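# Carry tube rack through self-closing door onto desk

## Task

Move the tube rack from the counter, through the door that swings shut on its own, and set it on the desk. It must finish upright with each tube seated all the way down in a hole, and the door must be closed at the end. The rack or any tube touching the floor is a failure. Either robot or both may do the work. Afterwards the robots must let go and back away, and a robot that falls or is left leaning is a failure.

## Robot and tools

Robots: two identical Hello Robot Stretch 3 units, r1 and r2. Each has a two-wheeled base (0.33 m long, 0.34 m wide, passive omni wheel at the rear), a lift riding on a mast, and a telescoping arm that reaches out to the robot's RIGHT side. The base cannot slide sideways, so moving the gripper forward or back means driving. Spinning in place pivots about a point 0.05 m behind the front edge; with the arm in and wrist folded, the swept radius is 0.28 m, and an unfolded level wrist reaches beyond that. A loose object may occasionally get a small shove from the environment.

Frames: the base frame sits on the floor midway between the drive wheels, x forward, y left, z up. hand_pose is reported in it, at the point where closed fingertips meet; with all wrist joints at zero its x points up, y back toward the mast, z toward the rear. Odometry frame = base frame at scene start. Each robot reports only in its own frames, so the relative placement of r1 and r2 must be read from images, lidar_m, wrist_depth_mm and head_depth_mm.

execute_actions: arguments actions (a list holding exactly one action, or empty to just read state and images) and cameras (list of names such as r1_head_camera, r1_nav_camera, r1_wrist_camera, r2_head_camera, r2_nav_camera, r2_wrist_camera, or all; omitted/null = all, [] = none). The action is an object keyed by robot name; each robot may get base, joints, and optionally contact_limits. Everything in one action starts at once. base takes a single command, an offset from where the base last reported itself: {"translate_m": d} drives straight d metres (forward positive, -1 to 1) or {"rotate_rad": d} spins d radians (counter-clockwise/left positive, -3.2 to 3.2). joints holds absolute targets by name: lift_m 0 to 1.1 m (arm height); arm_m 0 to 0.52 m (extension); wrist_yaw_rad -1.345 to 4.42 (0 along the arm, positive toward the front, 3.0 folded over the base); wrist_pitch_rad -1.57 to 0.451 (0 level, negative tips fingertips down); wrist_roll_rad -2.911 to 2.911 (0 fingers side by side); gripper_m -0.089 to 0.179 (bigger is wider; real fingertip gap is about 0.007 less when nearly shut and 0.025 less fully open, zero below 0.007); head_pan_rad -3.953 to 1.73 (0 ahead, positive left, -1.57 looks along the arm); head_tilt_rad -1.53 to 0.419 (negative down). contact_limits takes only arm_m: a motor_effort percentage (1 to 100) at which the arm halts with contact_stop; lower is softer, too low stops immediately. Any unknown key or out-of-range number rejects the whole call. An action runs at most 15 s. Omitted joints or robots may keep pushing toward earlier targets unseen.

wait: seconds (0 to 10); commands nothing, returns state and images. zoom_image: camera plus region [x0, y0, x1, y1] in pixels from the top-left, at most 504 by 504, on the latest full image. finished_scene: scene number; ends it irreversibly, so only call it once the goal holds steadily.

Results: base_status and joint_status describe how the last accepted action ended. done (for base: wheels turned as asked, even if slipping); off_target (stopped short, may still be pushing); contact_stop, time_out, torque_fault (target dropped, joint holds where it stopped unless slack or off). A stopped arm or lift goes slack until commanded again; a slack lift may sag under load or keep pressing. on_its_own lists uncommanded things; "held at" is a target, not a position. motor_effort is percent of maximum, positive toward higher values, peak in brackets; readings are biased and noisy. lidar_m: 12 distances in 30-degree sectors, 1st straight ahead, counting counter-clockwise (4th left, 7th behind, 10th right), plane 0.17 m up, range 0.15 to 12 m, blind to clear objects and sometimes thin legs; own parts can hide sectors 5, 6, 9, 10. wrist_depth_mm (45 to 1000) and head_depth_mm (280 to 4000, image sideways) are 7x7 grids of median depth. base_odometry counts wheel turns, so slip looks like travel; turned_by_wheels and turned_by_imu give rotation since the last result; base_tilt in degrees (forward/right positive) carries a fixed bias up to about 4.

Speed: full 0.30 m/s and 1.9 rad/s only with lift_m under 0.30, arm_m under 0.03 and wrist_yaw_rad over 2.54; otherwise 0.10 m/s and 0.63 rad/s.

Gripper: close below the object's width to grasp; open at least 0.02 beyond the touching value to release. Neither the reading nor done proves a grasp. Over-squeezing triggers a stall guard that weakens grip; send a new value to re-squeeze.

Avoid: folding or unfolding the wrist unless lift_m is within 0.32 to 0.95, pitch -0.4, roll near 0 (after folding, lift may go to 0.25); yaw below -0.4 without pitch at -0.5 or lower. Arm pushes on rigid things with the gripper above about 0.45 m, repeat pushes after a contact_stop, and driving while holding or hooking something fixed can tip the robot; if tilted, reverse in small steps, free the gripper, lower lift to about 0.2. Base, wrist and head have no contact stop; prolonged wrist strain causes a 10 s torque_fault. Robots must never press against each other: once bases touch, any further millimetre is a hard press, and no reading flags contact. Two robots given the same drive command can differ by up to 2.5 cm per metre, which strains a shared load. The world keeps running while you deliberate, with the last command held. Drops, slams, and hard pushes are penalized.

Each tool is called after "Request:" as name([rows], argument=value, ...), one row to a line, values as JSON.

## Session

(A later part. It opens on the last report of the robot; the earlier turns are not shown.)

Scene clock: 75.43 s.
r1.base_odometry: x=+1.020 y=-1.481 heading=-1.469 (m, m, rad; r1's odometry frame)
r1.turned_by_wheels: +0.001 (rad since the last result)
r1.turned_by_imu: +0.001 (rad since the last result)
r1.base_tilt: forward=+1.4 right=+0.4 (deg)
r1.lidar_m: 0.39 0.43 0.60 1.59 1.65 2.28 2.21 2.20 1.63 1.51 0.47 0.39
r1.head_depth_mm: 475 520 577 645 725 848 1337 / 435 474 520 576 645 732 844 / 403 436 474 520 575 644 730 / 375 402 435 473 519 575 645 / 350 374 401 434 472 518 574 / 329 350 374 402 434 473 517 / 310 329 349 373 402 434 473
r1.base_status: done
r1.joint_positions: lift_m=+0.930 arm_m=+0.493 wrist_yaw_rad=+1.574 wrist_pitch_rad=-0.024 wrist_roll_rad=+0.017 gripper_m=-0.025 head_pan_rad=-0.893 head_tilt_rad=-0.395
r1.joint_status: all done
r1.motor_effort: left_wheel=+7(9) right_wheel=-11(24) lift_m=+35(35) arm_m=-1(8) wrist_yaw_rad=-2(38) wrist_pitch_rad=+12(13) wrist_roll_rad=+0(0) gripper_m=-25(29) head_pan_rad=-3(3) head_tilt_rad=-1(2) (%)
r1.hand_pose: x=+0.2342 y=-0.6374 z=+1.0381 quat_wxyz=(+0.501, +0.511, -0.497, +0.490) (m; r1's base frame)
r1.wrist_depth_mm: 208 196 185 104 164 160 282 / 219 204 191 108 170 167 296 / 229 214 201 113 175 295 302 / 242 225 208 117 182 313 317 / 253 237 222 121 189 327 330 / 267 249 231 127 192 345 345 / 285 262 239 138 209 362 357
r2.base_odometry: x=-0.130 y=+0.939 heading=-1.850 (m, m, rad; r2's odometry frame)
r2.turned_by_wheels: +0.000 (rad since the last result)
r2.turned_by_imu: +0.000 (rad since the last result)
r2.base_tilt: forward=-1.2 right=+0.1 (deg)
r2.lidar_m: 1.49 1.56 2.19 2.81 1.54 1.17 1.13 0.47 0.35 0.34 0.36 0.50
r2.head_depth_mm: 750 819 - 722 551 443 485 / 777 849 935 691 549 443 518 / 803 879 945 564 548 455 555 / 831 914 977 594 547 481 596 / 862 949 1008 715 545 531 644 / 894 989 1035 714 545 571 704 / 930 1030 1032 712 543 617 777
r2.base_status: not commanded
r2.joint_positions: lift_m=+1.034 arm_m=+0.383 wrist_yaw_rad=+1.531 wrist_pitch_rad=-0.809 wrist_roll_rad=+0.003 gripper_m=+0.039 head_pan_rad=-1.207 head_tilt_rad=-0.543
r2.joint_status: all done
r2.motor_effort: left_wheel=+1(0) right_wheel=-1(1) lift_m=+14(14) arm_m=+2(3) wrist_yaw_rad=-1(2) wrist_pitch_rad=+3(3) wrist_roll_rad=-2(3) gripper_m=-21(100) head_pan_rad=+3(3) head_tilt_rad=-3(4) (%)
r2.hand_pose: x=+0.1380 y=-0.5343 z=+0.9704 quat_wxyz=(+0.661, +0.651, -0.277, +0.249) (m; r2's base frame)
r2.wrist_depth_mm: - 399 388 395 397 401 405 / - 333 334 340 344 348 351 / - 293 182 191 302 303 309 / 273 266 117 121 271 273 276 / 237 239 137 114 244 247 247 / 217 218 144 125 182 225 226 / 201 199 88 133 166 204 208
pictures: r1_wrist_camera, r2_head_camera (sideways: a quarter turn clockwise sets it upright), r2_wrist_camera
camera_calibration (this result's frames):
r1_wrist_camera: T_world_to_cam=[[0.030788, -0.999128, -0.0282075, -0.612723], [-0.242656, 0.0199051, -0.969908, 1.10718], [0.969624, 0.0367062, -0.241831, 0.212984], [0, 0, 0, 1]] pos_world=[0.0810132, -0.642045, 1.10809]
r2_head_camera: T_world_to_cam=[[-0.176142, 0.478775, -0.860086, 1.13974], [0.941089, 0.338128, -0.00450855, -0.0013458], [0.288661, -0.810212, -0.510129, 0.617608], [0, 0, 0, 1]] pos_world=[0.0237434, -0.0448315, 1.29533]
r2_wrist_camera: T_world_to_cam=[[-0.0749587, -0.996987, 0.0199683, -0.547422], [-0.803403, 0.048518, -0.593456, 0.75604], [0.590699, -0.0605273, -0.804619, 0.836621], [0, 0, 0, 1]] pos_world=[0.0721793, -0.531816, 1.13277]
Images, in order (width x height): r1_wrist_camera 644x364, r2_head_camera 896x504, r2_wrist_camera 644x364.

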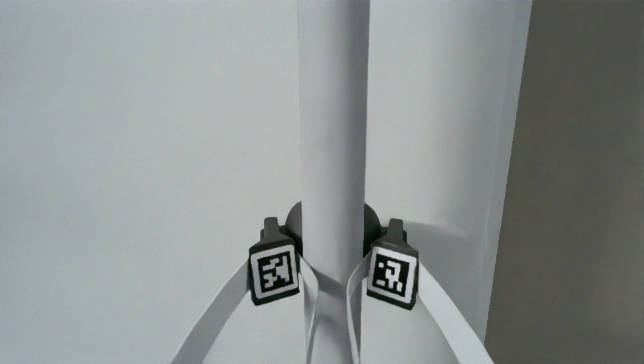

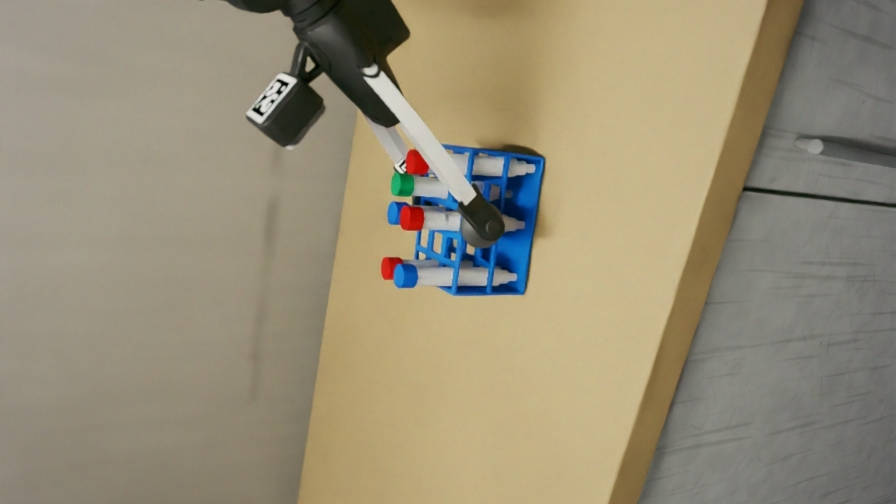

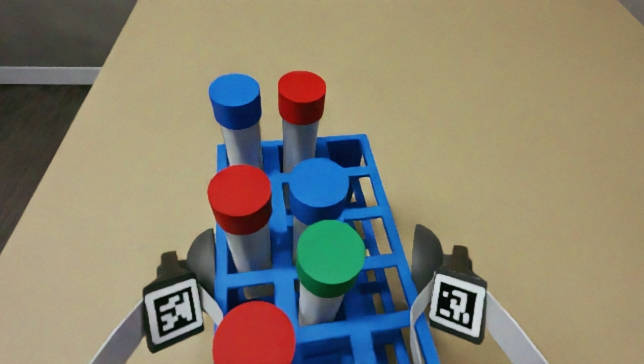

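Request:
execute_actions([
  {"r1":{"base":{"translate_m":-0.07},"joints":{"arm_m":0.468}},"r2":{"joints":{"lift_m":1.075}}},
], cameras=["r2_wrist_camera","r2_head_camera"])

Scene clock: 82.17 s.
r1.base_odometry: x=+1.013 y=-1.411 heading=-1.469 (m, m, rad; r1's odometry frame)
r1.turned_by_wheels: +0.000 (rad since the last result)
r1.turned_by_imu: +0.000 (rad since the last result)
r1.base_tilt: forward=+1.4 right=+0.4 (deg)
r1.lidar_m: 0.43 0.49 0.70 1.58 1.65 2.21 2.14 2.20 1.63 1.58 0.50 0.43
r1.head_depth_mm: 480 523 576 641 712 832 1331 / 448 487 533 586 654 738 846 / 421 453 493 541 597 667 754 / 397 427 461 500 550 609 681 / 375 402 432 467 510 559 619 / 356 379 406 437 474 517 569 / 339 360 384 411 444 480 525
r1.base_status: done
r1.joint_positions: lift_m=+0.930 arm_m=+0.468 wrist_yaw_rad=+1.565 wrist_pitch_rad=-0.023 wrist_roll_rad=+0.017 gripper_m=-0.025 head_pan_rad=-0.893 head_tilt_rad=-0.395
r1.joint_status: all done
r1.motor_effort: left_wheel=+6(7) right_wheel=-8(18) lift_m=+35(34) arm_m=-2(8) wrist_yaw_rad=+4(25) wrist_pitch_rad=+12(12) wrist_roll_rad=+0(0) gripper_m=-24(27) head_pan_rad=-2(2) head_tilt_rad=-2(1) (%)
r1.hand_pose: x=+0.2342 y=-0.6147 z=+1.0383 quat_wxyz=(+0.503, +0.509, -0.499, +0.488) (m; r1's base frame)
r1.wrist_depth_mm: 228 209 190 104 162 153 347 / 242 218 197 108 168 159 362 / 253 230 207 113 174 166 373 / 267 241 216 118 180 173 387 / 283 256 230 122 184 405 405 / 306 269 245 127 189 424 423 / 323 286 248 136 206 448 442
r2.base_odometry: x=-0.130 y=+0.939 heading=-1.850 (m, m, rad; r2's odometry frame)
r2.turned_by_wheels: +0.000 (rad since the last result)
r2.turned_by_imu: +0.001 (rad since the last result)
r2.base_tilt: forward=-1.2 right=+0.1 (deg)
r2.lidar_m: 1.49 1.56 2.19 2.81 1.54 1.17 1.13 0.47 0.35 0.34 0.36 0.50
r2.head_depth_mm: 752 815 896 724 551 443 486 / 777 836 913 722 549 443 518 / 803 878 948 546 548 455 555 / 832 913 979 582 547 481 597 / 863 949 1010 714 546 531 647 / 895 990 1035 713 544 571 705 / 927 1031 1031 711 543 616 774
r2.base_status: not commanded
r2.joint_positions: lift_m=+1.074 arm_m=+0.383 wrist_yaw_rad=+1.531 wrist_pitch_rad=-0.815 wrist_roll_rad=+0.003 gripper_m=+0.039 head_pan_rad=-1.207 head_tilt_rad=-0.543
r2.joint_status: all done
r2.motor_effort: left_wheel=+1(1) right_wheel=+0(1) lift_m=+42(45) arm_m=+2(2) wrist_yaw_rad=-1(1) wrist_pitch_rad=+6(6) wrist_roll_rad=-2(2) gripper_m=-21(21) head_pan_rad=+3(3) head_tilt_rad=-4(4) (%)
r2.hand_pose: x=+0.1368 y=-0.5342 z=+1.0100 quat_wxyz=(+0.662, +0.652, -0.275, +0.247) (m; r2's base frame)
r2.wrist_depth_mm: - - 454 461 457 471 469 / - 400 397 399 404 406 411 / - 344 181 190 354 360 364 / - 314 117 120 319 321 324 / - 285 138 108 288 288 293 / 261 258 144 125 181 266 266 / 236 235 87 133 166 241 245
pictures: r2_head_camera (sideways: a quarter turn clockwise sets it upright), r2_wrist_camera
camera_calibration (this result's frames):
r2_head_camera: T_world_to_cam=[[-0.176141, 0.478775, -0.860086, 1.13974], [0.941089, 0.338128, -0.00450855, -0.0013458], [0.28866, -0.810212, -0.510129, 0.617608], [0, 0, 0, 1]] pos_world=[0.0237434, -0.0448315, 1.29533]
r2_wrist_camera: T_world_to_cam=[[-0.0748423, -0.996991, 0.0201721, -0.54848], [-0.806883, 0.04866, -0.588703, 0.774363], [0.58595, -0.0603364, -0.808098, 0.8735], [0, 0, 0, 1]] pos_world=[0.0719442, -0.531807, 1.17281]
Images, in order (width x height): r2_head_camera 896x504, r2_wrist_camera 644x364.

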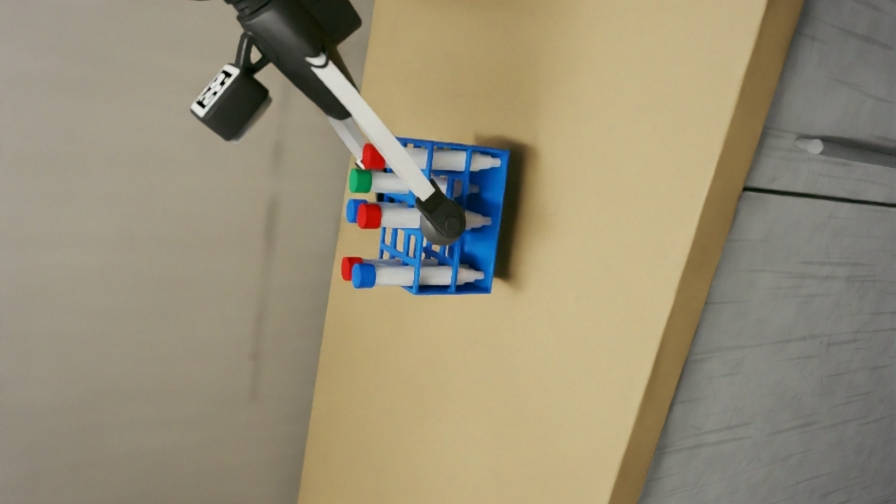

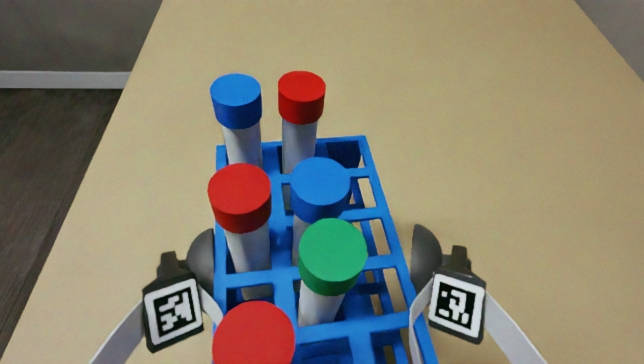

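Solid.

Request:
execute_actions([
  {"r1":{"base":{"translate_m":-0.12},"joints":{"arm_m":0.408}},"r2":{"base":{"rotate_rad":1.385},"joints":{"arm_m":0.1,"head_pan_rad":0.3,"head_tilt_rad":-0.7}}},
], cameras=[])

Request:
execute_actions([
  {"r1":{"base":{"translate_m":-0.12},"joints":{"arm_m":0.322}},"r2":{"base":{"translate_m":0.9},"joints":{"arm_m":0.0,"wrist_yaw_rad":1.6}}},
], cameras=["r2_nav_camera","r2_head_camera","r1_wrist_camera"])

Scene clock: 88.10 s.
r1.base_odometry: x=+1.001 y=-1.292 heading=-1.468 (m, m, rad; r1's odometry frame)
r1.turned_by_wheels: +0.000 (rad since the last result)
r1.turned_by_imu: +0.001 (rad since the last result)
r1.base_tilt: forward=+1.4 right=+0.4 (deg)
r1.lidar_m: 0.50 0.62 0.87 1.34 1.32 2.09 2.02 2.11 1.62 1.58 0.52 0.49
r1.head_depth_mm: 471 510 557 608 653 779 1328 / 452 488 531 582 647 723 816 / 434 467 505 551 609 679 761 / 417 449 483 526 577 638 711 / 402 430 464 502 548 604 670 / 388 414 445 481 522 573 632 / 375 399 427 460 499 544 599
r1.base_status: done
r1.joint_positions: lift_m=+0.930 arm_m=+0.408 wrist_yaw_rad=+1.552 wrist_pitch_rad=-0.023 wrist_roll_rad=+0.017 gripper_m=-0.025 head_pan_rad=-0.893 head_tilt_rad=-0.395
r1.joint_status: all done
r1.on_its_own: wrist_yaw_rad is at rest, and its effort (+13) is outside its rest range (-12 to +12)
r1.motor_effort: left_wheel=+4(10) right_wheel=-6(19) lift_m=+35(35) arm_m=-3(8) wrist_yaw_rad=+13(51) wrist_pitch_rad=+12(12) wrist_roll_rad=+0(0) gripper_m=-26(31) head_pan_rad=-2(2) head_tilt_rad=-2(1) (%)
r1.hand_pose: x=+0.2342 y=-0.5581 z=+1.0383 quat_wxyz=(+0.506, +0.505, -0.503, +0.485) (m; r1's base frame)
r1.wrist_depth_mm: 291 242 208 104 159 143 467 / 312 256 216 109 164 148 481 / 327 269 226 113 172 152 496 / 353 285 237 118 177 160 512 / 379 303 253 122 179 168 536 / 411 323 271 127 182 175 561 / 448 348 270 137 201 589 591
r2.base_odometry: x=-0.130 y=+0.939 heading=-0.465 (m, m, rad; r2's odometry frame)
r2.turned_by_wheels: +1.385 (rad since the last result)
r2.turned_by_imu: +1.398 (rad since the last result)
r2.base_tilt: forward=-1.2 right=+0.1 (deg)
r2.lidar_m: 2.81 1.17 1.25 1.13 0.58 0.37 0.34 0.35 0.43 0.85 1.50 1.85
r2.head_depth_mm: 2320 2620 2564 1972 1607 1349 1167 / 2327 2650 2547 1965 1599 1351 1166 / 2368 2667 2531 1965 1597 1342 1161 / 2384 2707 2518 1951 1588 1344 1160 / 2407 2729 2509 1886 1593 1334 1160 / 2420 2753 2512 1649 1542 1341 1158 / 913 1772 1925 1943 1572 1337 1153
r2.base_status: done
r2.joint_positions: lift_m=+1.074 arm_m=+0.100 wrist_yaw_rad=+1.531 wrist_pitch_rad=-0.816 wrist_roll_rad=+0.003 gripper_m=+0.039 head_pan_rad=+0.293 head_tilt_rad=-0.691
r2.joint_status: all done
r2.motor_effort: left_wheel=-3(4) right_wheel=+2(5) lift_m=+42(42) arm_m=-2(3) wrist_yaw_rad=-1(1) wrist_pitch_rad=+6(7) wrist_roll_rad=-2(2) gripper_m=-21(21) head_pan_rad=+3(39) head_tilt_rad=-6(22) (%)
r2.hand_pose: x=+0.1365 y=-0.2517 z=+1.0098 quat_wxyz=(+0.662, +0.652, -0.274, +0.246) (m; r2's base frame)
r2.wrist_depth_mm: - - - - - - - / - - - - - - - / - - 182 189 - - - / - - 117 122 - - - / - - 137 115 - - - / - - 144 126 182 - - / - - 87 134 164 - -
pictures: none
No camera images: the call's "cameras" was empty. Leave "cameras" out to get every camera's image.

Scene clock: 98.50 s.
r1.base_odometry: x=+0.989 y=-1.172 heading=-1.468 (m, m, rad; r1's odometry frame)
r1.turned_by_wheels: +0.001 (rad since the last result)
r1.turned_by_imu: +0.001 (rad since the last result)
r1.base_tilt: forward=+1.4 right=+0.4 (deg)
r1.lidar_m: 0.55 0.76 1.05 1.58 0.55 0.55 1.90 1.99 1.63 1.58 0.52 0.51
r1.head_depth_mm: 434 469 499 493 603 705 1332 / 426 458 497 541 600 666 747 / 418 449 486 529 582 646 724 / 409 440 475 517 566 625 700 / 403 431 466 506 553 608 680 / 395 422 455 493 538 591 659 / 388 414 446 483 525 576 639
r1.base_status: done
r1.joint_positions: lift_m=+0.930 arm_m=+0.322 wrist_yaw_rad=+1.530 wrist_pitch_rad=-0.024 wrist_roll_rad=+0.017 gripper_m=-0.025 head_pan_rad=-0.893 head_tilt_rad=-0.396
r1.joint_status: all done
r1.on_its_own: wrist_yaw_rad is held at +1.531, not at your +1.570, by its stall guard, which is not easing now
r1.motor_effort: left_wheel=+6(11) right_wheel=-9(19) lift_m=+35(35) arm_m=+0(9) wrist_yaw_rad=+0(51) wrist_pitch_rad=+12(14) wrist_roll_rad=+0(1) gripper_m=-24(31) head_pan_rad=-2(2) head_tilt_rad=-1(2) (%)
r1.hand_pose: x=+0.2340 y=-0.4773 z=+1.0382 quat_wxyz=(+0.512, +0.500, -0.508, +0.479) (m; r1's base frame)
r1.wrist_depth_mm: 414 297 229 104 158 136 567 / 439 320 241 108 162 140 591 / 496 341 253 113 168 145 630 / 546 368 267 118 174 148 650 / 605 392 289 122 173 153 682 / 716 425 319 127 175 159 714 / 739 471 298 136 197 164 727
r2.base_odometry: x=+0.675 y=+0.536 heading=-0.465 (m, m, rad; r2's odometry frame)
r2.turned_by_wheels: +0.000 (rad since the last result)
r2.turned_by_imu: +0.002 (rad since the last result)
r2.base_tilt: forward=-1.2 right=+0.1 (deg)
r2.lidar_m: 1.92 1.93 0.51 0.51 1.28 1.35 1.23 1.24 1.48 1.35 1.36 1.67
r2.head_depth_mm: 1582 1773 2037 1982 1600 1351 1164 / 1588 1799 2048 1974 1607 1344 1164 / 1606 1810 2072 1953 1601 1351 1160 / 1625 1831 2090 1956 1587 1338 1159 / 1638 1846 2107 1951 1587 1340 1156 / 1650 1871 2137 1948 1590 1336 1152 / 1663 1885 2164 1943 1576 1332 1021
r2.base_status: done
r2.joint_positions: lift_m=+1.074 arm_m=+0.002 wrist_yaw_rad=+1.599 wrist_pitch_rad=-0.816 wrist_roll_rad=+0.003 gripper_m=+0.039 head_pan_rad=+0.293 head_tilt_rad=-0.691
r2.joint_status: all done
joint sent to its limit — the command would take r2.arm_m past its lower limit, so that joint was sent only as far as its limit.
r2.motor_effort: left_wheel=-2(3) right_wheel=+1(5) lift_m=+43(42) arm_m=-2(4) wrist_yaw_rad=+2(4) wrist_pitch_rad=+6(6) wrist_roll_rad=-2(2) gripper_m=-21(21) head_pan_rad=+3(3) head_tilt_rad=-6(5) (%)
r2.hand_pose: x=+0.1366 y=-0.1431 z=+1.0098 quat_wxyz=(+0.654, +0.661, -0.252, +0.269) (m; r2's base frame)
r2.wrist_depth_mm: - - - - - - - / - - - - - - - / - - 180 190 - - - / - - 117 120 - - - / - - 138 108 - - - / - - 144 125 182 - - / 916 933 87 134 164 - -
pictures: r1_wrist_camera, r2_head_camera (sideways: a quarter turn clockwise sets it upright), r2_nav_camera (sideways: a quarter turn counterclockwise sets it upright)
camera_calibration (this result's frames):
r1_wrist_camera: T_world_to_cam=[[-0.0125585, -0.999524, -0.0281696, -0.442868], [-0.241409, 0.0303693, -0.969948, 1.10873], [0.970342, -0.00538069, -0.241675, 0.186898], [0, 0, 0, 1]] pos_world=[0.0807404, -0.475323, 1.1081]
r2_head_camera: T_world_to_cam=[[-0.606135, -0.176754, -0.775473, 1.03205], [-0.271381, 0.962445, -0.00725032, 0.00961865], [0.747631, 0.206054, -0.63134, 0.772502], [0, 0, 0, 1]] pos_world=[0.050626, 0.0139847, 1.28811]
r2_nav_camera: T_world_to_cam=[[0.613931, 0.217919, 0.758683, -0.948817], [0.339475, -0.940604, -0.00453146, 0.0584982], [0.712633, 0.260336, -0.651444, 0.793693], [0, 0, 0, 1]] pos_world=[-0.00296339, 0.0551625, 1.23716]
Images, in order (width x height): r1_wrist_camera 644x364, r2_head_camera 896x504, r2_nav_camera 672x504.

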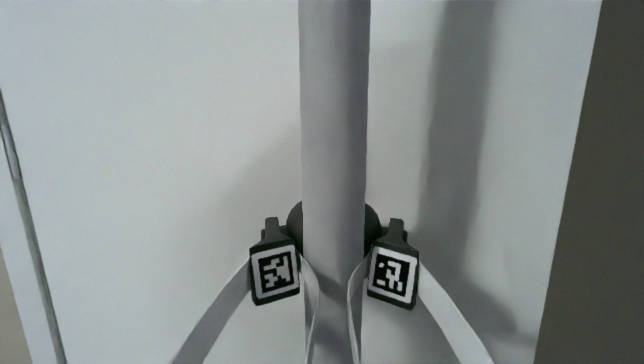

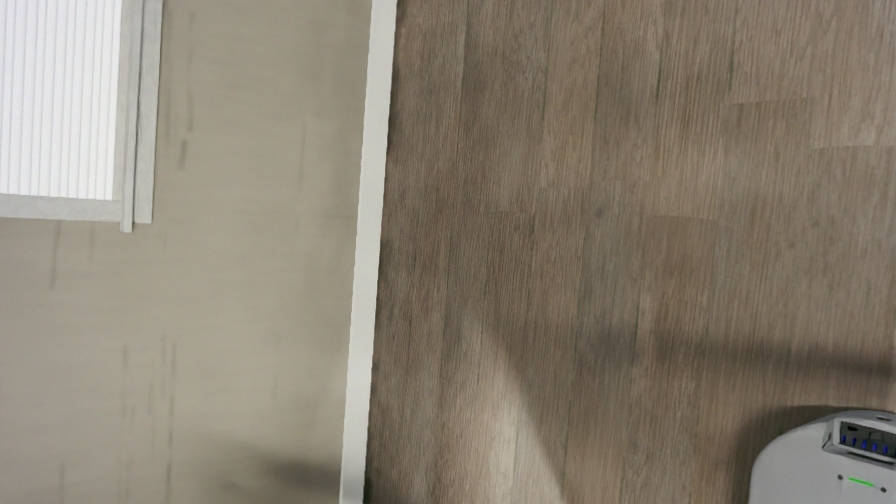

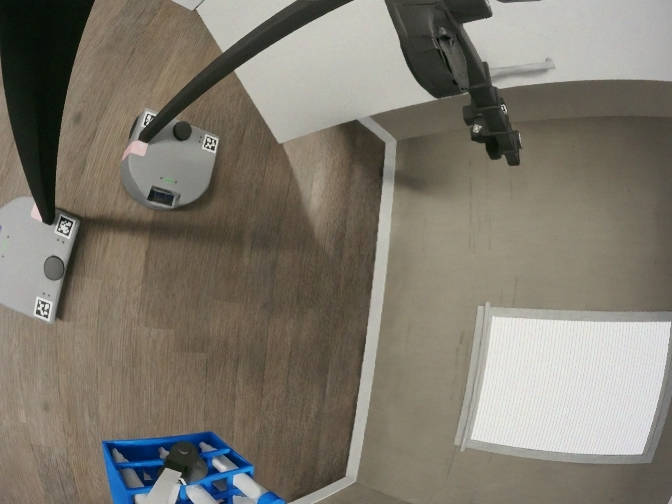

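Request:
execute_actions([
  {"r1":{"base":{"translate_m":-0.055},"joints":{"arm_m":0.265}},"r2":{"base":{"translate_m":0.75},"joints":{"lift_m":0.95}}},
], cameras=[])

Request:
execute_actions([
  {"r1":{"base":{"translate_m":-0.08},"joints":{"arm_m":0.17}},"r2":{"base":{"translate_m":0.22}}},
], cameras=[])

Request:
execute_actions([
  {"r1":{"base":{"translate_m":-0.06},"joints":{"arm_m":0.075}},"r2":{"base":{"rotate_rad":1.78},"joints":{"head_pan_rad":0.1,"head_tilt_rad":-0.5}}},
], cameras=["r2_nav_camera","r2_head_camera","r1_wrist_camera"])

Scene clock: 111.43 s.
r1.base_odometry: x=+0.983 y=-1.118 heading=-1.468 (m, m, rad; r1's odometry frame)
r1.turned_by_wheels: +0.000 (rad since the last result)
r1.turned_by_imu: +0.000 (rad since the last result)
r1.base_tilt: forward=+1.4 right=+0.4 (deg)
r1.lidar_m: 0.56 0.81 1.12 1.58 1.65 1.91 1.85 0.56 1.62 1.57 0.50 0.50
r1.head_depth_mm: 404 380 407 444 544 1574 1369 / 400 430 466 508 564 606 692 / 396 425 461 502 550 609 682 / 392 422 455 495 542 601 668 / 388 416 450 489 536 592 660 / 385 413 445 483 529 583 648 / 382 409 441 477 523 574 639
r1.base_status: done
r1.joint_positions: lift_m=+0.930 arm_m=+0.265 wrist_yaw_rad=+1.519 wrist_pitch_rad=-0.024 wrist_roll_rad=+0.017 gripper_m=-0.025 head_pan_rad=-0.893 head_tilt_rad=-0.396
r1.joint_status: all done
r1.on_its_own: wrist_yaw_rad is held at +1.531, not at your +1.570, by its stall guard, which is not easing now
r1.motor_effort: left_wheel=+0(6) right_wheel=-3(20) lift_m=+35(35) arm_m=-3(2) wrist_yaw_rad=+9(9) wrist_pitch_rad=+12(13) wrist_roll_rad=+0(0) gripper_m=-26(26) head_pan_rad=-3(2) head_tilt_rad=-1(1) (%)
r1.hand_pose: x=+0.2339 y=-0.4237 z=+1.0382 quat_wxyz=(+0.515, +0.497, -0.511, +0.476) (m; r1's base frame)
r1.wrist_depth_mm: 551 346 247 104 158 134 121 / 613 370 260 108 164 137 125 / 675 401 276 113 168 142 130 / 704 438 289 117 174 145 706 / 730 471 316 122 173 150 742 / 771 526 350 127 175 154 783 / 836 584 326 137 196 155 841
r2.base_odometry: x=+1.345 y=+0.200 heading=-0.465 (m, m, rad; r2's odometry frame)
r2.turned_by_wheels: +0.000 (rad since the last result)
r2.turned_by_imu: +0.002 (rad since the last result)
r2.base_tilt: forward=-1.2 right=+0.1 (deg)
r2.lidar_m: 1.18 1.19 1.47 0.84 0.70 0.73 1.97 1.99 1.35 1.23 1.24 1.29
r2.head_depth_mm: 951 1073 1232 1429 1569 1353 1165 / 966 1083 1242 1442 1591 1347 1165 / 973 1094 1260 1467 1598 1344 1163 / 979 1102 1269 1482 1590 1345 1159 / 993 1121 1283 1504 1589 1340 1155 / 1003 1132 1300 1524 1586 1330 1153 / 1014 1143 1313 1547 1582 1331 1150
r2.base_status: done
r2.joint_positions: lift_m=+0.951 arm_m=+0.002 wrist_yaw_rad=+1.599 wrist_pitch_rad=-0.816 wrist_roll_rad=+0.003 gripper_m=+0.039 head_pan_rad=+0.293 head_tilt_rad=-0.691
r2.joint_status: all done
r2.motor_effort: left_wheel=-2(2) right_wheel=+1(5) lift_m=+14(38) arm_m=-2(2) wrist_yaw_rad=+1(2) wrist_pitch_rad=+6(6) wrist_roll_rad=-2(2) gripper_m=-20(20) head_pan_rad=+3(4) head_tilt_rad=-5(5) (%)
r2.hand_pose: x=+0.1366 y=-0.1431 z=+0.8862 quat_wxyz=(+0.654, +0.661, -0.252, +0.269) (m; r2's base frame)
r2.wrist_depth_mm: - - - - - - - / - - - - - - - / - - 184 190 - - - / - - 117 122 - - - / - - 139 108 - - - / - - 144 124 183 - - / 947 933 87 134 166 959 995
pictures: none
No camera images: the call's "cameras" was empty. Leave "cameras" out to get every camera's image.

Scene clock: 114.60 s.
r1.base_odometry: x=+0.975 y=-1.038 heading=-1.467 (m, m, rad; r1's odometry frame)
r1.turned_by_wheels: +0.000 (rad since the last result)
r1.turned_by_imu: +0.000 (rad since the last result)
r1.base_tilt: forward=+1.4 right=+0.4 (deg)
r1.lidar_m: 0.55 0.90 1.24 1.58 1.66 1.83 1.77 0.81 0.69 1.57 0.45 0.45
r1.head_depth_mm: 341 366 394 434 1773 1610 1405 / 340 303 333 362 404 522 581 / 344 370 399 434 460 518 586 / 345 372 401 437 479 530 591 / 348 374 404 440 483 532 596 / 350 375 406 443 485 537 601 / 352 378 409 445 488 541 607
r1.base_status: done
r1.joint_positions: lift_m=+0.930 arm_m=+0.170 wrist_yaw_rad=+1.521 wrist_pitch_rad=-0.023 wrist_roll_rad=+0.017 gripper_m=-0.025 head_pan_rad=-0.893 head_tilt_rad=-0.396
r1.joint_status: all done
r1.on_its_own: wrist_yaw_rad is held at +1.531, not at your +1.570, by its stall guard, which is not easing now
r1.motor_effort: left_wheel=+2(7) right_wheel=-4(15) lift_m=+35(35) arm_m=-4(6) wrist_yaw_rad=+7(12) wrist_pitch_rad=+12(12) wrist_roll_rad=+0(0) gripper_m=-26(26) head_pan_rad=-2(2) head_tilt_rad=-2(2) (%)
r1.hand_pose: x=+0.2339 y=-0.3280 z=+1.0383 quat_wxyz=(+0.514, +0.497, -0.511, +0.477) (m; r1's base frame)
r1.wrist_depth_mm: 709 529 301 105 158 129 109 / 735 588 317 109 164 132 111 / 763 658 336 113 169 136 114 / 811 745 358 118 174 139 119 / 830 810 394 121 171 143 125 / 874 853 467 127 172 146 130 / 906 907 399 136 195 146 952
r2.base_odometry: x=+1.542 y=+0.101 heading=-0.465 (m, m, rad; r2's odometry frame)
r2.turned_by_wheels: +0.000 (rad since the last result)
r2.turned_by_imu: +0.001 (rad since the last result)
r2.base_tilt: forward=-1.2 right=+0.0 (deg)
r2.lidar_m: 0.96 0.97 1.20 1.42 1.61 0.80 2.19 2.05 1.32 1.20 1.20 1.06
r2.head_depth_mm: 771 867 956 1154 1369 1350 1166 / 779 877 986 1174 1394 1351 1162 / 785 885 998 1184 1416 1343 1164 / 792 891 1009 1201 1443 1345 1156 / 796 899 1020 1216 1463 1339 1154 / 809 915 1051 1233 1470 1339 1158 / 817 928 1060 1248 1470 1335 1152
r2.base_status: done
r2.joint_positions: lift_m=+0.951 arm_m=+0.002 wrist_yaw_rad=+1.599 wrist_pitch_rad=-0.816 wrist_roll_rad=+0.003 gripper_m=+0.039 head_pan_rad=+0.293 head_tilt_rad=-0.691
r2.joint_status: not commanded
r2.motor_effort: left_wheel=-2(3) right_wheel=+1(4) lift_m=+14(14) arm_m=-2(2) wrist_yaw_rad=+1(2) wrist_pitch_rad=+6(7) wrist_roll_rad=-2(2) gripper_m=-20(20) head_pan_rad=+3(4) head_tilt_rad=-5(6) (%)
r2.hand_pose: x=+0.1366 y=-0.1431 z=+0.8862 quat_wxyz=(+0.654, +0.661, -0.252, +0.269) (m; r2's base frame)
r2.wrist_depth_mm: 867 883 934 992 - - - / - - - - - - - / - - 183 189 - - - / - - 117 121 - - - / - - 138 108 - - - / - - 144 125 182 - - / 958 945 87 134 165 950 986
pictures: none
No camera images: the call's "cameras" was empty. Leave "cameras" out to get every camera's image.

Scene clock: 118.37 s.
r1.base_odometry: x=+0.968 y=-0.979 heading=-1.467 (m, m, rad; r1's odometry frame)
r1.turned_by_wheels: +0.000 (rad since the last result)
r1.turned_by_imu: +0.000 (rad since the last result)
r1.base_tilt: forward=+1.4 right=+0.4 (deg)
r1.lidar_m: 0.51 0.96 1.33 1.58 1.66 1.77 1.71 0.73 0.76 1.57 0.37 0.38
r1.head_depth_mm: 1452 1484 1617 1745 1866 1721 - / - 292 314 340 376 427 - / 284 298 322 348 380 419 464 / 285 - - 317 305 330 388 / 289 309 335 365 400 449 497 / 294 316 343 374 412 459 515 / 299 323 351 384 423 473 532
r1.base_status: done
r1.joint_positions: lift_m=+0.930 arm_m=+0.075 wrist_yaw_rad=+1.528 wrist_pitch_rad=-0.021 wrist_roll_rad=+0.017 gripper_m=-0.025 head_pan_rad=-0.893 head_tilt_rad=-0.396
r1.joint_status: all done
r1.on_its_own: wrist_yaw_rad is held at +1.531, not at your +1.570, by its stall guard, which is not easing now
r1.motor_effort: left_wheel=+1(9) right_wheel=-6(22) lift_m=+35(35) arm_m=-3(3) wrist_yaw_rad=+2(23) wrist_pitch_rad=+11(12) wrist_roll_rad=+0(0) gripper_m=-26(28) head_pan_rad=-2(2) head_tilt_rad=-2(1) (%)
r1.hand_pose: x=+0.2341 y=-0.2313 z=+1.0388 quat_wxyz=(+0.512, +0.499, -0.509, +0.479) (m; r1's base frame)
r1.wrist_depth_mm: 776 779 399 105 162 126 102 / 799 776 431 109 168 128 104 / 834 829 460 114 172 131 106 / 877 860 494 119 177 134 108 / 919 903 573 123 173 137 110 / 968 964 728 128 170 140 114 / 974 978 548 137 197 138 120
r2.base_odometry: x=+1.542 y=+0.101 heading=+1.315 (m, m, rad; r2's odometry frame)
r2.turned_by_wheels: +1.780 (rad since the last result)
r2.turned_by_imu: +1.796 (rad since the last result)
r2.base_tilt: forward=-1.2 right=+0.1 (deg)
r2.lidar_m: 1.42 0.75 0.76 2.19 1.62 1.23 1.20 1.26 0.99 0.96 1.01 1.44
r2.head_depth_mm: 1149 1249 1374 1525 1704 1535 1270 / 1189 1279 1400 1531 1731 1525 1267 / 2966 3169 3443 2556 1844 1526 1267 / 2974 3185 3485 2534 1899 1523 1265 / 3032 3213 3480 2544 1903 1521 1263 / 3044 3326 3565 2311 981 1222 1210 / 593 655 754 988 1762 1509 1264
r2.base_status: done
r2.joint_positions: lift_m=+0.951 arm_m=+0.002 wrist_yaw_rad=+1.599 wrist_pitch_rad=-0.816 wrist_roll_rad=+0.003 gripper_m=+0.039 head_pan_rad=+0.107 head_tilt_rad=-0.507
r2.joint_status: all done
r2.motor_effort: left_wheel=-2(7) right_wheel=+2(5) lift_m=+14(14) arm_m=-2(2) wrist_yaw_rad=+2(2) wrist_pitch_rad=+6(6) wrist_roll_rad=-2(2) gripper_m=-21(21) head_pan_rad=-3(21) head_tilt_rad=+4(22) (%)
r2.hand_pose: x=+0.1366 y=-0.1431 z=+0.8862 quat_wxyz=(+0.654, +0.661, -0.252, +0.269) (m; r2's base frame)
r2.wrist_depth_mm: - - - - - - - / - - - - - - - / - - 184 190 - - - / - - 117 120 - - - / 957 - 137 108 - - - / 878 - 144 126 182 - - / 935 922 87 134 166 997 942
pictures: r1_wrist_camera, r2_head_camera (sideways: a quarter turn clockwise sets it upright), r2_nav_camera (sideways: a quarter turn counterclockwise sets it upright)
camera_calibration (this result's frames):
r1_wrist_camera: T_world_to_cam=[[-0.0150131, -0.999493, -0.0280821, -0.196422], [-0.238789, 0.0308566, -0.970581, 1.10208], [0.970955, -0.00786575, -0.239131, 0.184973], [0, 0, 0, 1]] pos_world=[0.0806145, -0.228874, 1.10837]
r2_head_camera: T_world_to_cam=[[-0.476664, -0.0454418, -0.87791, 1.16482], [-0.0879211, 0.99612, -0.00382348, 0.00403949], [0.874678, 0.0753643, -0.47881, 0.573283], [0, 0, 0, 1]] pos_world=[0.0541453, 0.00570264, 1.29712]
r2_nav_camera: T_world_to_cam=[[0.494659, 0.0847522, 0.864945, -1.08662], [0.15982, -0.987132, 0.00532428, 0.0467629], [0.854266, 0.135602, -0.501839, 0.598198], [0, 0, 0, 1]] pos_world=[0.0190145, 0.0571382, 1.23982]
Images, in order (width x height): r1_wrist_camera 644x364, r2_head_camera 896x504, r2_nav_camera 672x504.

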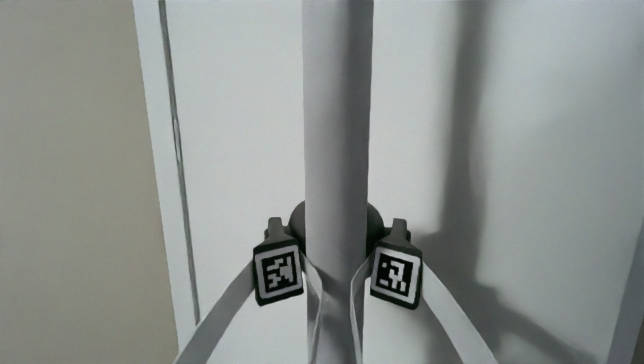

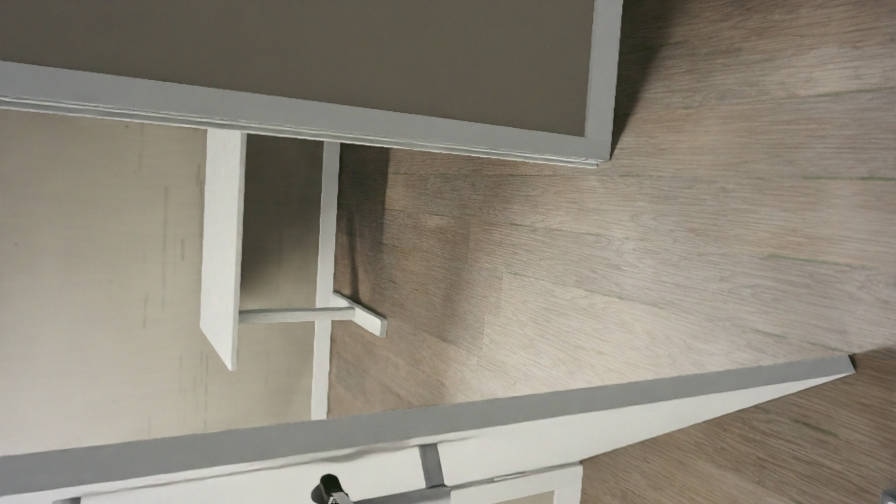

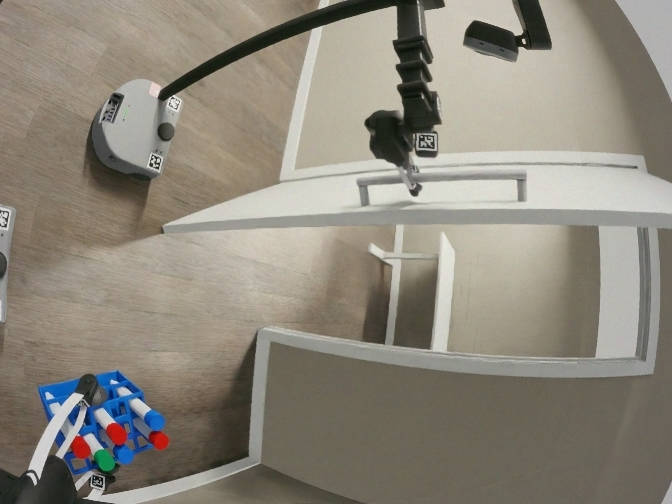

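Request:
execute_actions([
  {"r1":{"base":{"translate_m":-0.035},"joints":{"arm_m":0.003}},"r2":{"base":{"rotate_rad":0.09},"joints":{"wrist_yaw_rad":1.75,"head_pan_rad":0,"head_tilt_rad":-1.0}}},
], cameras=[])

Request:
execute_actions([
  {"r2":{"base":{"translate_m":0.6}}},
], cameras=["r2_nav_camera","r2_head_camera"])

Scene clock: 124.90 s.
r1.base_odometry: x=+0.965 y=-0.944 heading=-1.467 (m, m, rad; r1's odometry frame)
r1.turned_by_wheels: +0.000 (rad since the last result)
r1.turned_by_imu: +0.000 (rad since the last result)
r1.base_tilt: forward=+1.4 right=+0.3 (deg)
r1.lidar_m: 0.46 0.99 1.37 1.59 1.66 1.73 1.68 0.72 0.74 1.57 0.30 0.31
r1.head_depth_mm: 1467 1553 1641 1754 1865 1714 1429 / 1501 1611 1742 1875 2009 1709 1443 / - - - - 299 332 379 / - - - 288 309 341 384 / - - - 292 320 349 346 / - - - - 347 381 300 / - - 292 317 351 393 454
r1.base_status: done
r1.joint_positions: lift_m=+0.930 arm_m=+0.003 wrist_yaw_rad=+1.533 wrist_pitch_rad=-0.021 wrist_roll_rad=+0.017 gripper_m=-0.025 head_pan_rad=-0.893 head_tilt_rad=-0.396
r1.joint_status: all done
r1.on_its_own: wrist_yaw_rad is held at +1.531, not at your +1.570, by its stall guard, which is not easing now
r1.motor_effort: left_wheel=+1(4) right_wheel=-7(19) lift_m=+35(35) arm_m=-3(5) wrist_yaw_rad=-2(12) wrist_pitch_rad=+11(11) wrist_roll_rad=+0(0) gripper_m=-26(27) head_pan_rad=-2(3) head_tilt_rad=-1(1) (%)
r1.hand_pose: x=+0.2341 y=-0.1579 z=+1.0389 quat_wxyz=(+0.510, +0.500, -0.508, +0.481) (m; r1's base frame)
r1.wrist_depth_mm: 816 820 560 106 168 123 98 / 858 825 611 110 171 125 99 / 885 885 656 115 176 127 101 / 932 911 753 119 179 130 102 / 945 966 881 124 173 132 104 / - 993 960 129 168 135 105 / - - 804 138 197 133 107
r2.base_odometry: x=+1.542 y=+0.101 heading=+1.405 (m, m, rad; r2's odometry frame)
r2.turned_by_wheels: +0.090 (rad since the last result)
r2.turned_by_imu: +0.091 (rad since the last result)
r2.base_tilt: forward=-1.3 right=+0.1 (deg)
r2.lidar_m: 1.42 0.74 0.74 2.19 1.51 1.21 1.20 1.21 0.97 0.96 1.05 1.44
r2.head_depth_mm: 1285 1515 1697 1513 1347 329 1094 / 1317 1540 1714 1510 379 355 1067 / 2405 1964 1722 1504 1311 1167 1107 / 2402 1992 1711 1503 1333 1200 1100 / 2391 1986 1708 1497 1329 1197 1100 / 2381 1979 1702 1458 1324 1191 1084 / 2361 1876 1595 1484 1257 1189 1083
r2.base_status: done
r2.joint_positions: lift_m=+0.951 arm_m=+0.002 wrist_yaw_rad=+1.748 wrist_pitch_rad=-0.816 wrist_roll_rad=+0.003 gripper_m=+0.039 head_pan_rad=+0.007 head_tilt_rad=-0.987
r2.joint_status: all done
r2.motor_effort: left_wheel=-3(4) right_wheel=+2(3) lift_m=+15(14) arm_m=-2(2) wrist_yaw_rad=+2(5) wrist_pitch_rad=+5(6) wrist_roll_rad=-2(2) gripper_m=-20(20) head_pan_rad=-3(12) head_tilt_rad=-8(40) (%)
r2.hand_pose: x=+0.1342 y=-0.1196 z=+0.8862 quat_wxyz=(+0.632, +0.678, -0.202, +0.316) (m; r2's base frame)
r2.wrist_depth_mm: - - - - - - - / - - - - - - - / - - 184 190 - - - / - - 117 121 - - - / 979 975 137 108 - - - / - 981 143 127 182 - - / 923 925 87 134 165 962 995
pictures: none
No camera images: the call's "cameras" was empty. Leave "cameras" out to get every camera's image.

Scene clock: 131.87 s.
r1.base_odometry: x=+0.965 y=-0.944 heading=-1.467 (m, m, rad; r1's odometry frame)
r1.turned_by_wheels: +0.000 (rad since the last result)
r1.turned_by_imu: +0.000 (rad since the last result)
r1.base_tilt: forward=+1.4 right=+0.3 (deg)
r1.lidar_m: 0.46 0.99 1.38 1.59 1.65 1.73 1.68 1.75 1.62 0.38 0.30 0.31
r1.head_depth_mm: 1467 1549 1641 1751 691 1721 1445 / 1503 1615 1752 1867 1995 1713 1440 / - - - - 299 333 380 / - - - 287 309 341 384 / - - - 291 320 350 346 / - - - - 347 380 300 / - - 292 317 351 393 454
r1.base_status: not commanded
r1.joint_positions: lift_m=+0.930 arm_m=+0.003 wrist_yaw_rad=+1.533 wrist_pitch_rad=-0.021 wrist_roll_rad=+0.017 gripper_m=-0.025 head_pan_rad=-0.893 head_tilt_rad=-0.396
r1.joint_status: not commanded
r1.on_its_own: wrist_yaw_rad is held at +1.531, not at your +1.570, by its stall guard, which is not easing now
r1.motor_effort: left_wheel=+0(1) right_wheel=-6(6) lift_m=+34(35) arm_m=-3(3) wrist_yaw_rad=-2(1) wrist_pitch_rad=+10(11) wrist_roll_rad=+0(1) gripper_m=-26(26) head_pan_rad=-2(2) head_tilt_rad=-1(1) (%)
r1.hand_pose: x=+0.2341 y=-0.1579 z=+1.0389 quat_wxyz=(+0.510, +0.500, -0.508, +0.481) (m; r1's base frame)
r1.wrist_depth_mm: 810 801 556 106 166 123 98 / 844 846 594 111 170 125 99 / 885 901 666 115 174 128 101 / 908 906 739 120 179 130 102 / 988 956 871 124 173 133 104 / 993 988 968 129 170 135 105 / - - 805 138 197 133 107
r2.base_odometry: x=+1.641 y=+0.693 heading=+1.405 (m, m, rad; r2's odometry frame)
r2.turned_by_wheels: +0.000 (rad since the last result)
r2.turned_by_imu: +0.001 (rad since the last result)
r2.base_tilt: forward=-1.2 right=+0.0 (deg)
r2.lidar_m: 2.59 0.44 0.26 0.50 2.25 1.81 1.79 1.31 1.05 1.05 1.05 0.84
r2.head_depth_mm: 814 878 1063 1375 1346 336 1098 / 2422 2009 1183 1412 385 356 1067 / 2409 2000 1716 1499 1310 1169 1104 / 2397 1989 1714 1495 1337 1200 1103 / 2298 1994 1706 1492 1324 1200 1100 / 2370 1972 1699 1487 1323 1192 1090 / 2361 1967 1694 1483 1263 950 1039
r2.base_status: done
r2.joint_positions: lift_m=+0.951 arm_m=+0.002 wrist_yaw_rad=+1.748 wrist_pitch_rad=-0.816 wrist_roll_rad=+0.003 gripper_m=+0.039 head_pan_rad=+0.007 head_tilt_rad=-0.988
r2.joint_status: not commanded
r2.motor_effort: left_wheel=-2(2) right_wheel=+2(5) lift_m=+14(14) arm_m=-2(2) wrist_yaw_rad=+2(3) wrist_pitch_rad=+6(6) wrist_roll_rad=-2(2) gripper_m=-21(21) head_pan_rad=-3(3) head_tilt_rad=-7(7) (%)
r2.hand_pose: x=+0.1342 y=-0.1196 z=+0.8862 quat_wxyz=(+0.632, +0.678, -0.202, +0.316) (m; r2's base frame)
r2.wrist_depth_mm: 582 965 - - - 688 654 / 549 892 - - - 769 727 / 534 847 184 190 - 886 840 / 525 819 117 121 - - 980 / 502 773 139 108 - - - / 494 693 144 125 182 - - / 508 687 87 134 165 978 995
pictures: r2_head_camera (sideways: a quarter turn clockwise sets it upright), r2_nav_camera (sideways: a quarter turn counterclockwise sets it upright)
camera_calibration (this result's frames):
r2_head_camera: T_world_to_cam=[[-0.830291, -0.000152576, -0.55733, 0.74916], [0.00801021, 0.999893, -0.0122071, 0.0143637], [0.557272, -0.0145998, -0.830201, 1.03228], [0, 0, 0, 1]] pos_world=[0.0466479, 0.000823078, 1.2747]
r2_nav_camera: T_world_to_cam=[[0.843628, 0.0374101, 0.535623, -0.659566], [0.0569224, -0.998179, -0.0199383, 0.080275], [0.533902, 0.0473094, -0.844222, 1.04547], [0, 0, 0, 1]] pos_world=[-0.00631824, 0.0553427, 1.23749]
Images, in order (width x height): r2_head_camera 896x504, r2_nav_camera 672x504.

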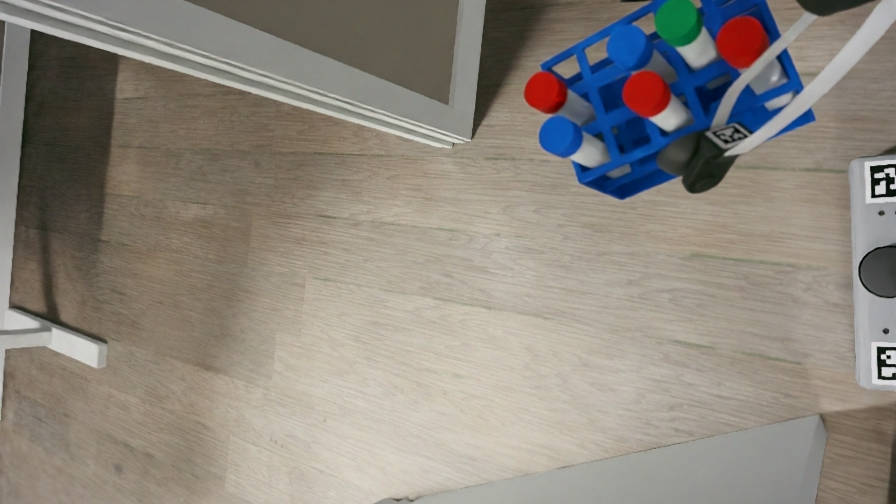

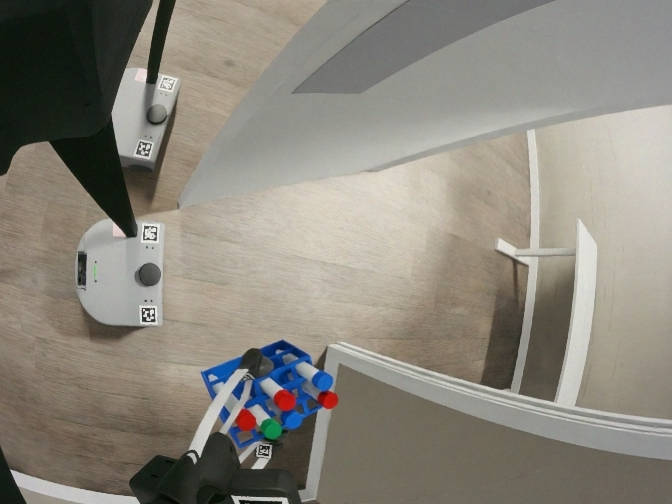

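Request:
execute_actions([
  {"r2":{"base":{"translate_m":1.0},"joints":{"head_tilt_rad":-0.5}}},
], cameras=["r2_nav_camera","r2_head_camera"])

Scene clock: 146.13 s.
r1.base_odometry: x=+0.965 y=-0.944 heading=-1.467 (m, m, rad; r1's odometry frame)
r1.turned_by_wheels: +0.000 (rad since the last result)
r1.turned_by_imu: +0.001 (rad since the last result)
r1.base_tilt: forward=+1.4 right=+0.4 (deg)
r1.lidar_m: 0.46 0.99 1.38 1.59 1.66 1.73 1.68 1.75 1.62 1.57 0.30 0.31
r1.head_depth_mm: 1464 1551 1652 1753 1870 1712 1439 / 1499 1616 1753 1880 2020 1724 1436 / - - - - 298 333 380 / - - - 287 309 341 384 / - - - 291 320 350 346 / - - - - 347 380 300 / - - 292 317 351 393 454
r1.base_status: not commanded
r1.joint_positions: lift_m=+0.930 arm_m=+0.003 wrist_yaw_rad=+1.533 wrist_pitch_rad=-0.021 wrist_roll_rad=+0.017 gripper_m=-0.025 head_pan_rad=-0.893 head_tilt_rad=-0.396
r1.joint_status: not commanded
r1.on_its_own: wrist_yaw_rad is held at +1.531, not at your +1.570, by its stall guard, which is not easing now
r1.motor_effort: left_wheel=+1(2) right_wheel=-6(6) lift_m=+35(35) arm_m=-2(3) wrist_yaw_rad=-1(2) wrist_pitch_rad=+11(10) wrist_roll_rad=+0(0) gripper_m=-26(26) head_pan_rad=-3(3) head_tilt_rad=-2(1) (%)
r1.hand_pose: x=+0.2341 y=-0.1579 z=+1.0389 quat_wxyz=(+0.510, +0.500, -0.508, +0.481) (m; r1's base frame)
r1.wrist_depth_mm: 822 822 557 106 167 123 98 / 836 835 605 110 171 126 99 / 870 881 674 115 175 127 101 / 906 922 725 120 179 130 102 / 991 947 894 124 172 132 104 / 993 979 961 129 169 136 106 / - - 773 138 198 133 108
r2.base_odometry: x=+1.806 y=+1.679 heading=+1.405 (m, m, rad; r2's odometry frame)
r2.turned_by_wheels: +0.000 (rad since the last result)
r2.turned_by_imu: +0.003 (rad since the last result)
r2.base_tilt: forward=-1.3 right=+0.0 (deg)
r2.lidar_m: 1.58 2.16 2.61 0.51 0.51 0.58 2.78 1.48 0.33 0.34 1.29 1.69
r2.head_depth_mm: 1607 1761 1743 2131 1915 1526 1269 / 1624 1767 1741 2158 1906 1529 1267 / 1640 1786 1733 2179 1911 1519 1268 / 1655 1806 1728 2205 1910 1523 1266 / 1665 1819 1714 2196 1872 1516 1265 / 1670 1841 1843 2212 1901 1517 1260 / 1703 1866 2030 2263 1898 1518 1258
r2.base_status: done
r2.joint_positions: lift_m=+0.951 arm_m=+0.002 wrist_yaw_rad=+1.748 wrist_pitch_rad=-0.816 wrist_roll_rad=+0.003 gripper_m=+0.039 head_pan_rad=+0.007 head_tilt_rad=-0.507
r2.joint_status: all done
r2.motor_effort: left_wheel=-3(3) right_wheel=+1(5) lift_m=+14(15) arm_m=-2(2) wrist_yaw_rad=+2(3) wrist_pitch_rad=+6(6) wrist_roll_rad=-2(2) gripper_m=-21(20) head_pan_rad=-3(4) head_tilt_rad=+3(36) (%)
r2.hand_pose: x=+0.1342 y=-0.1196 z=+0.8862 quat_wxyz=(+0.632, +0.678, -0.202, +0.316) (m; r2's base frame)
r2.wrist_depth_mm: - - - - - - - / - - - - - - - / - - 184 190 - - - / - - 117 121 - - - / - - 138 108 - - - / - - 144 125 182 - - / 953 960 87 134 165 999 978
pictures: r2_head_camera (sideways: a quarter turn clockwise sets it upright), r2_nav_camera (sideways: a quarter turn counterclockwise sets it upright)
camera_calibration (this result's frames):
r2_head_camera: T_world_to_cam=[[-0.478703, 0.00246865, -0.877973, 1.16492], [0.0121644, 0.999919, -0.00382095, 0.00342569], [0.877893, -0.0125091, -0.478694, 0.573113], [0, 0, 0, 1]] pos_world=[0.0544754, 0.000867972, 1.29712]
r2_nav_camera: T_world_to_cam=[[0.500541, 0.0348446, 0.865011, -1.08675], [0.0602729, -0.998168, 0.00533133, 0.047361], [0.863612, 0.0494682, -0.501724, 0.597993], [0, 0, 0, 1]] pos_world=[0.0246736, 0.0555598, 1.23982]
Images, in order (width x height): r2_head_camera 896x504, r2_nav_camera 672x504.

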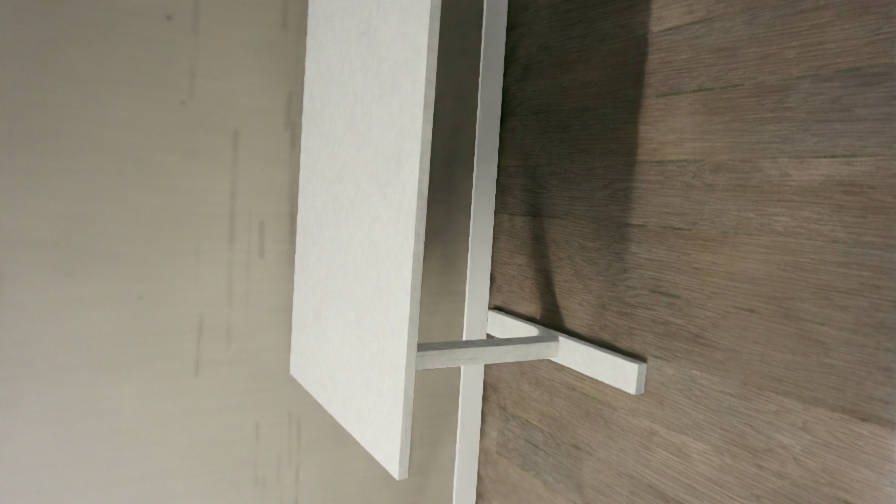

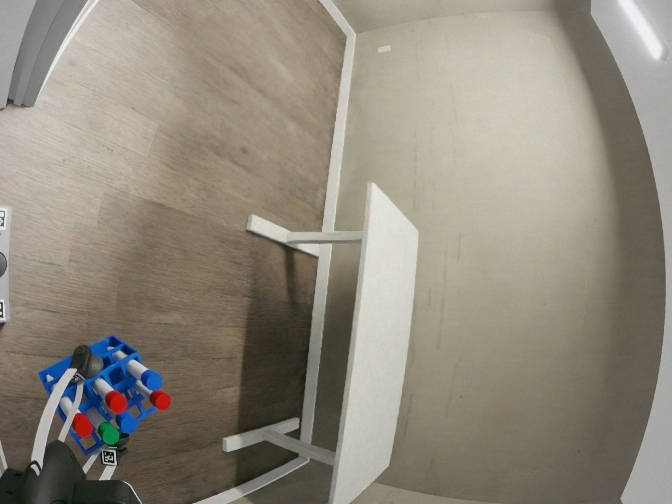

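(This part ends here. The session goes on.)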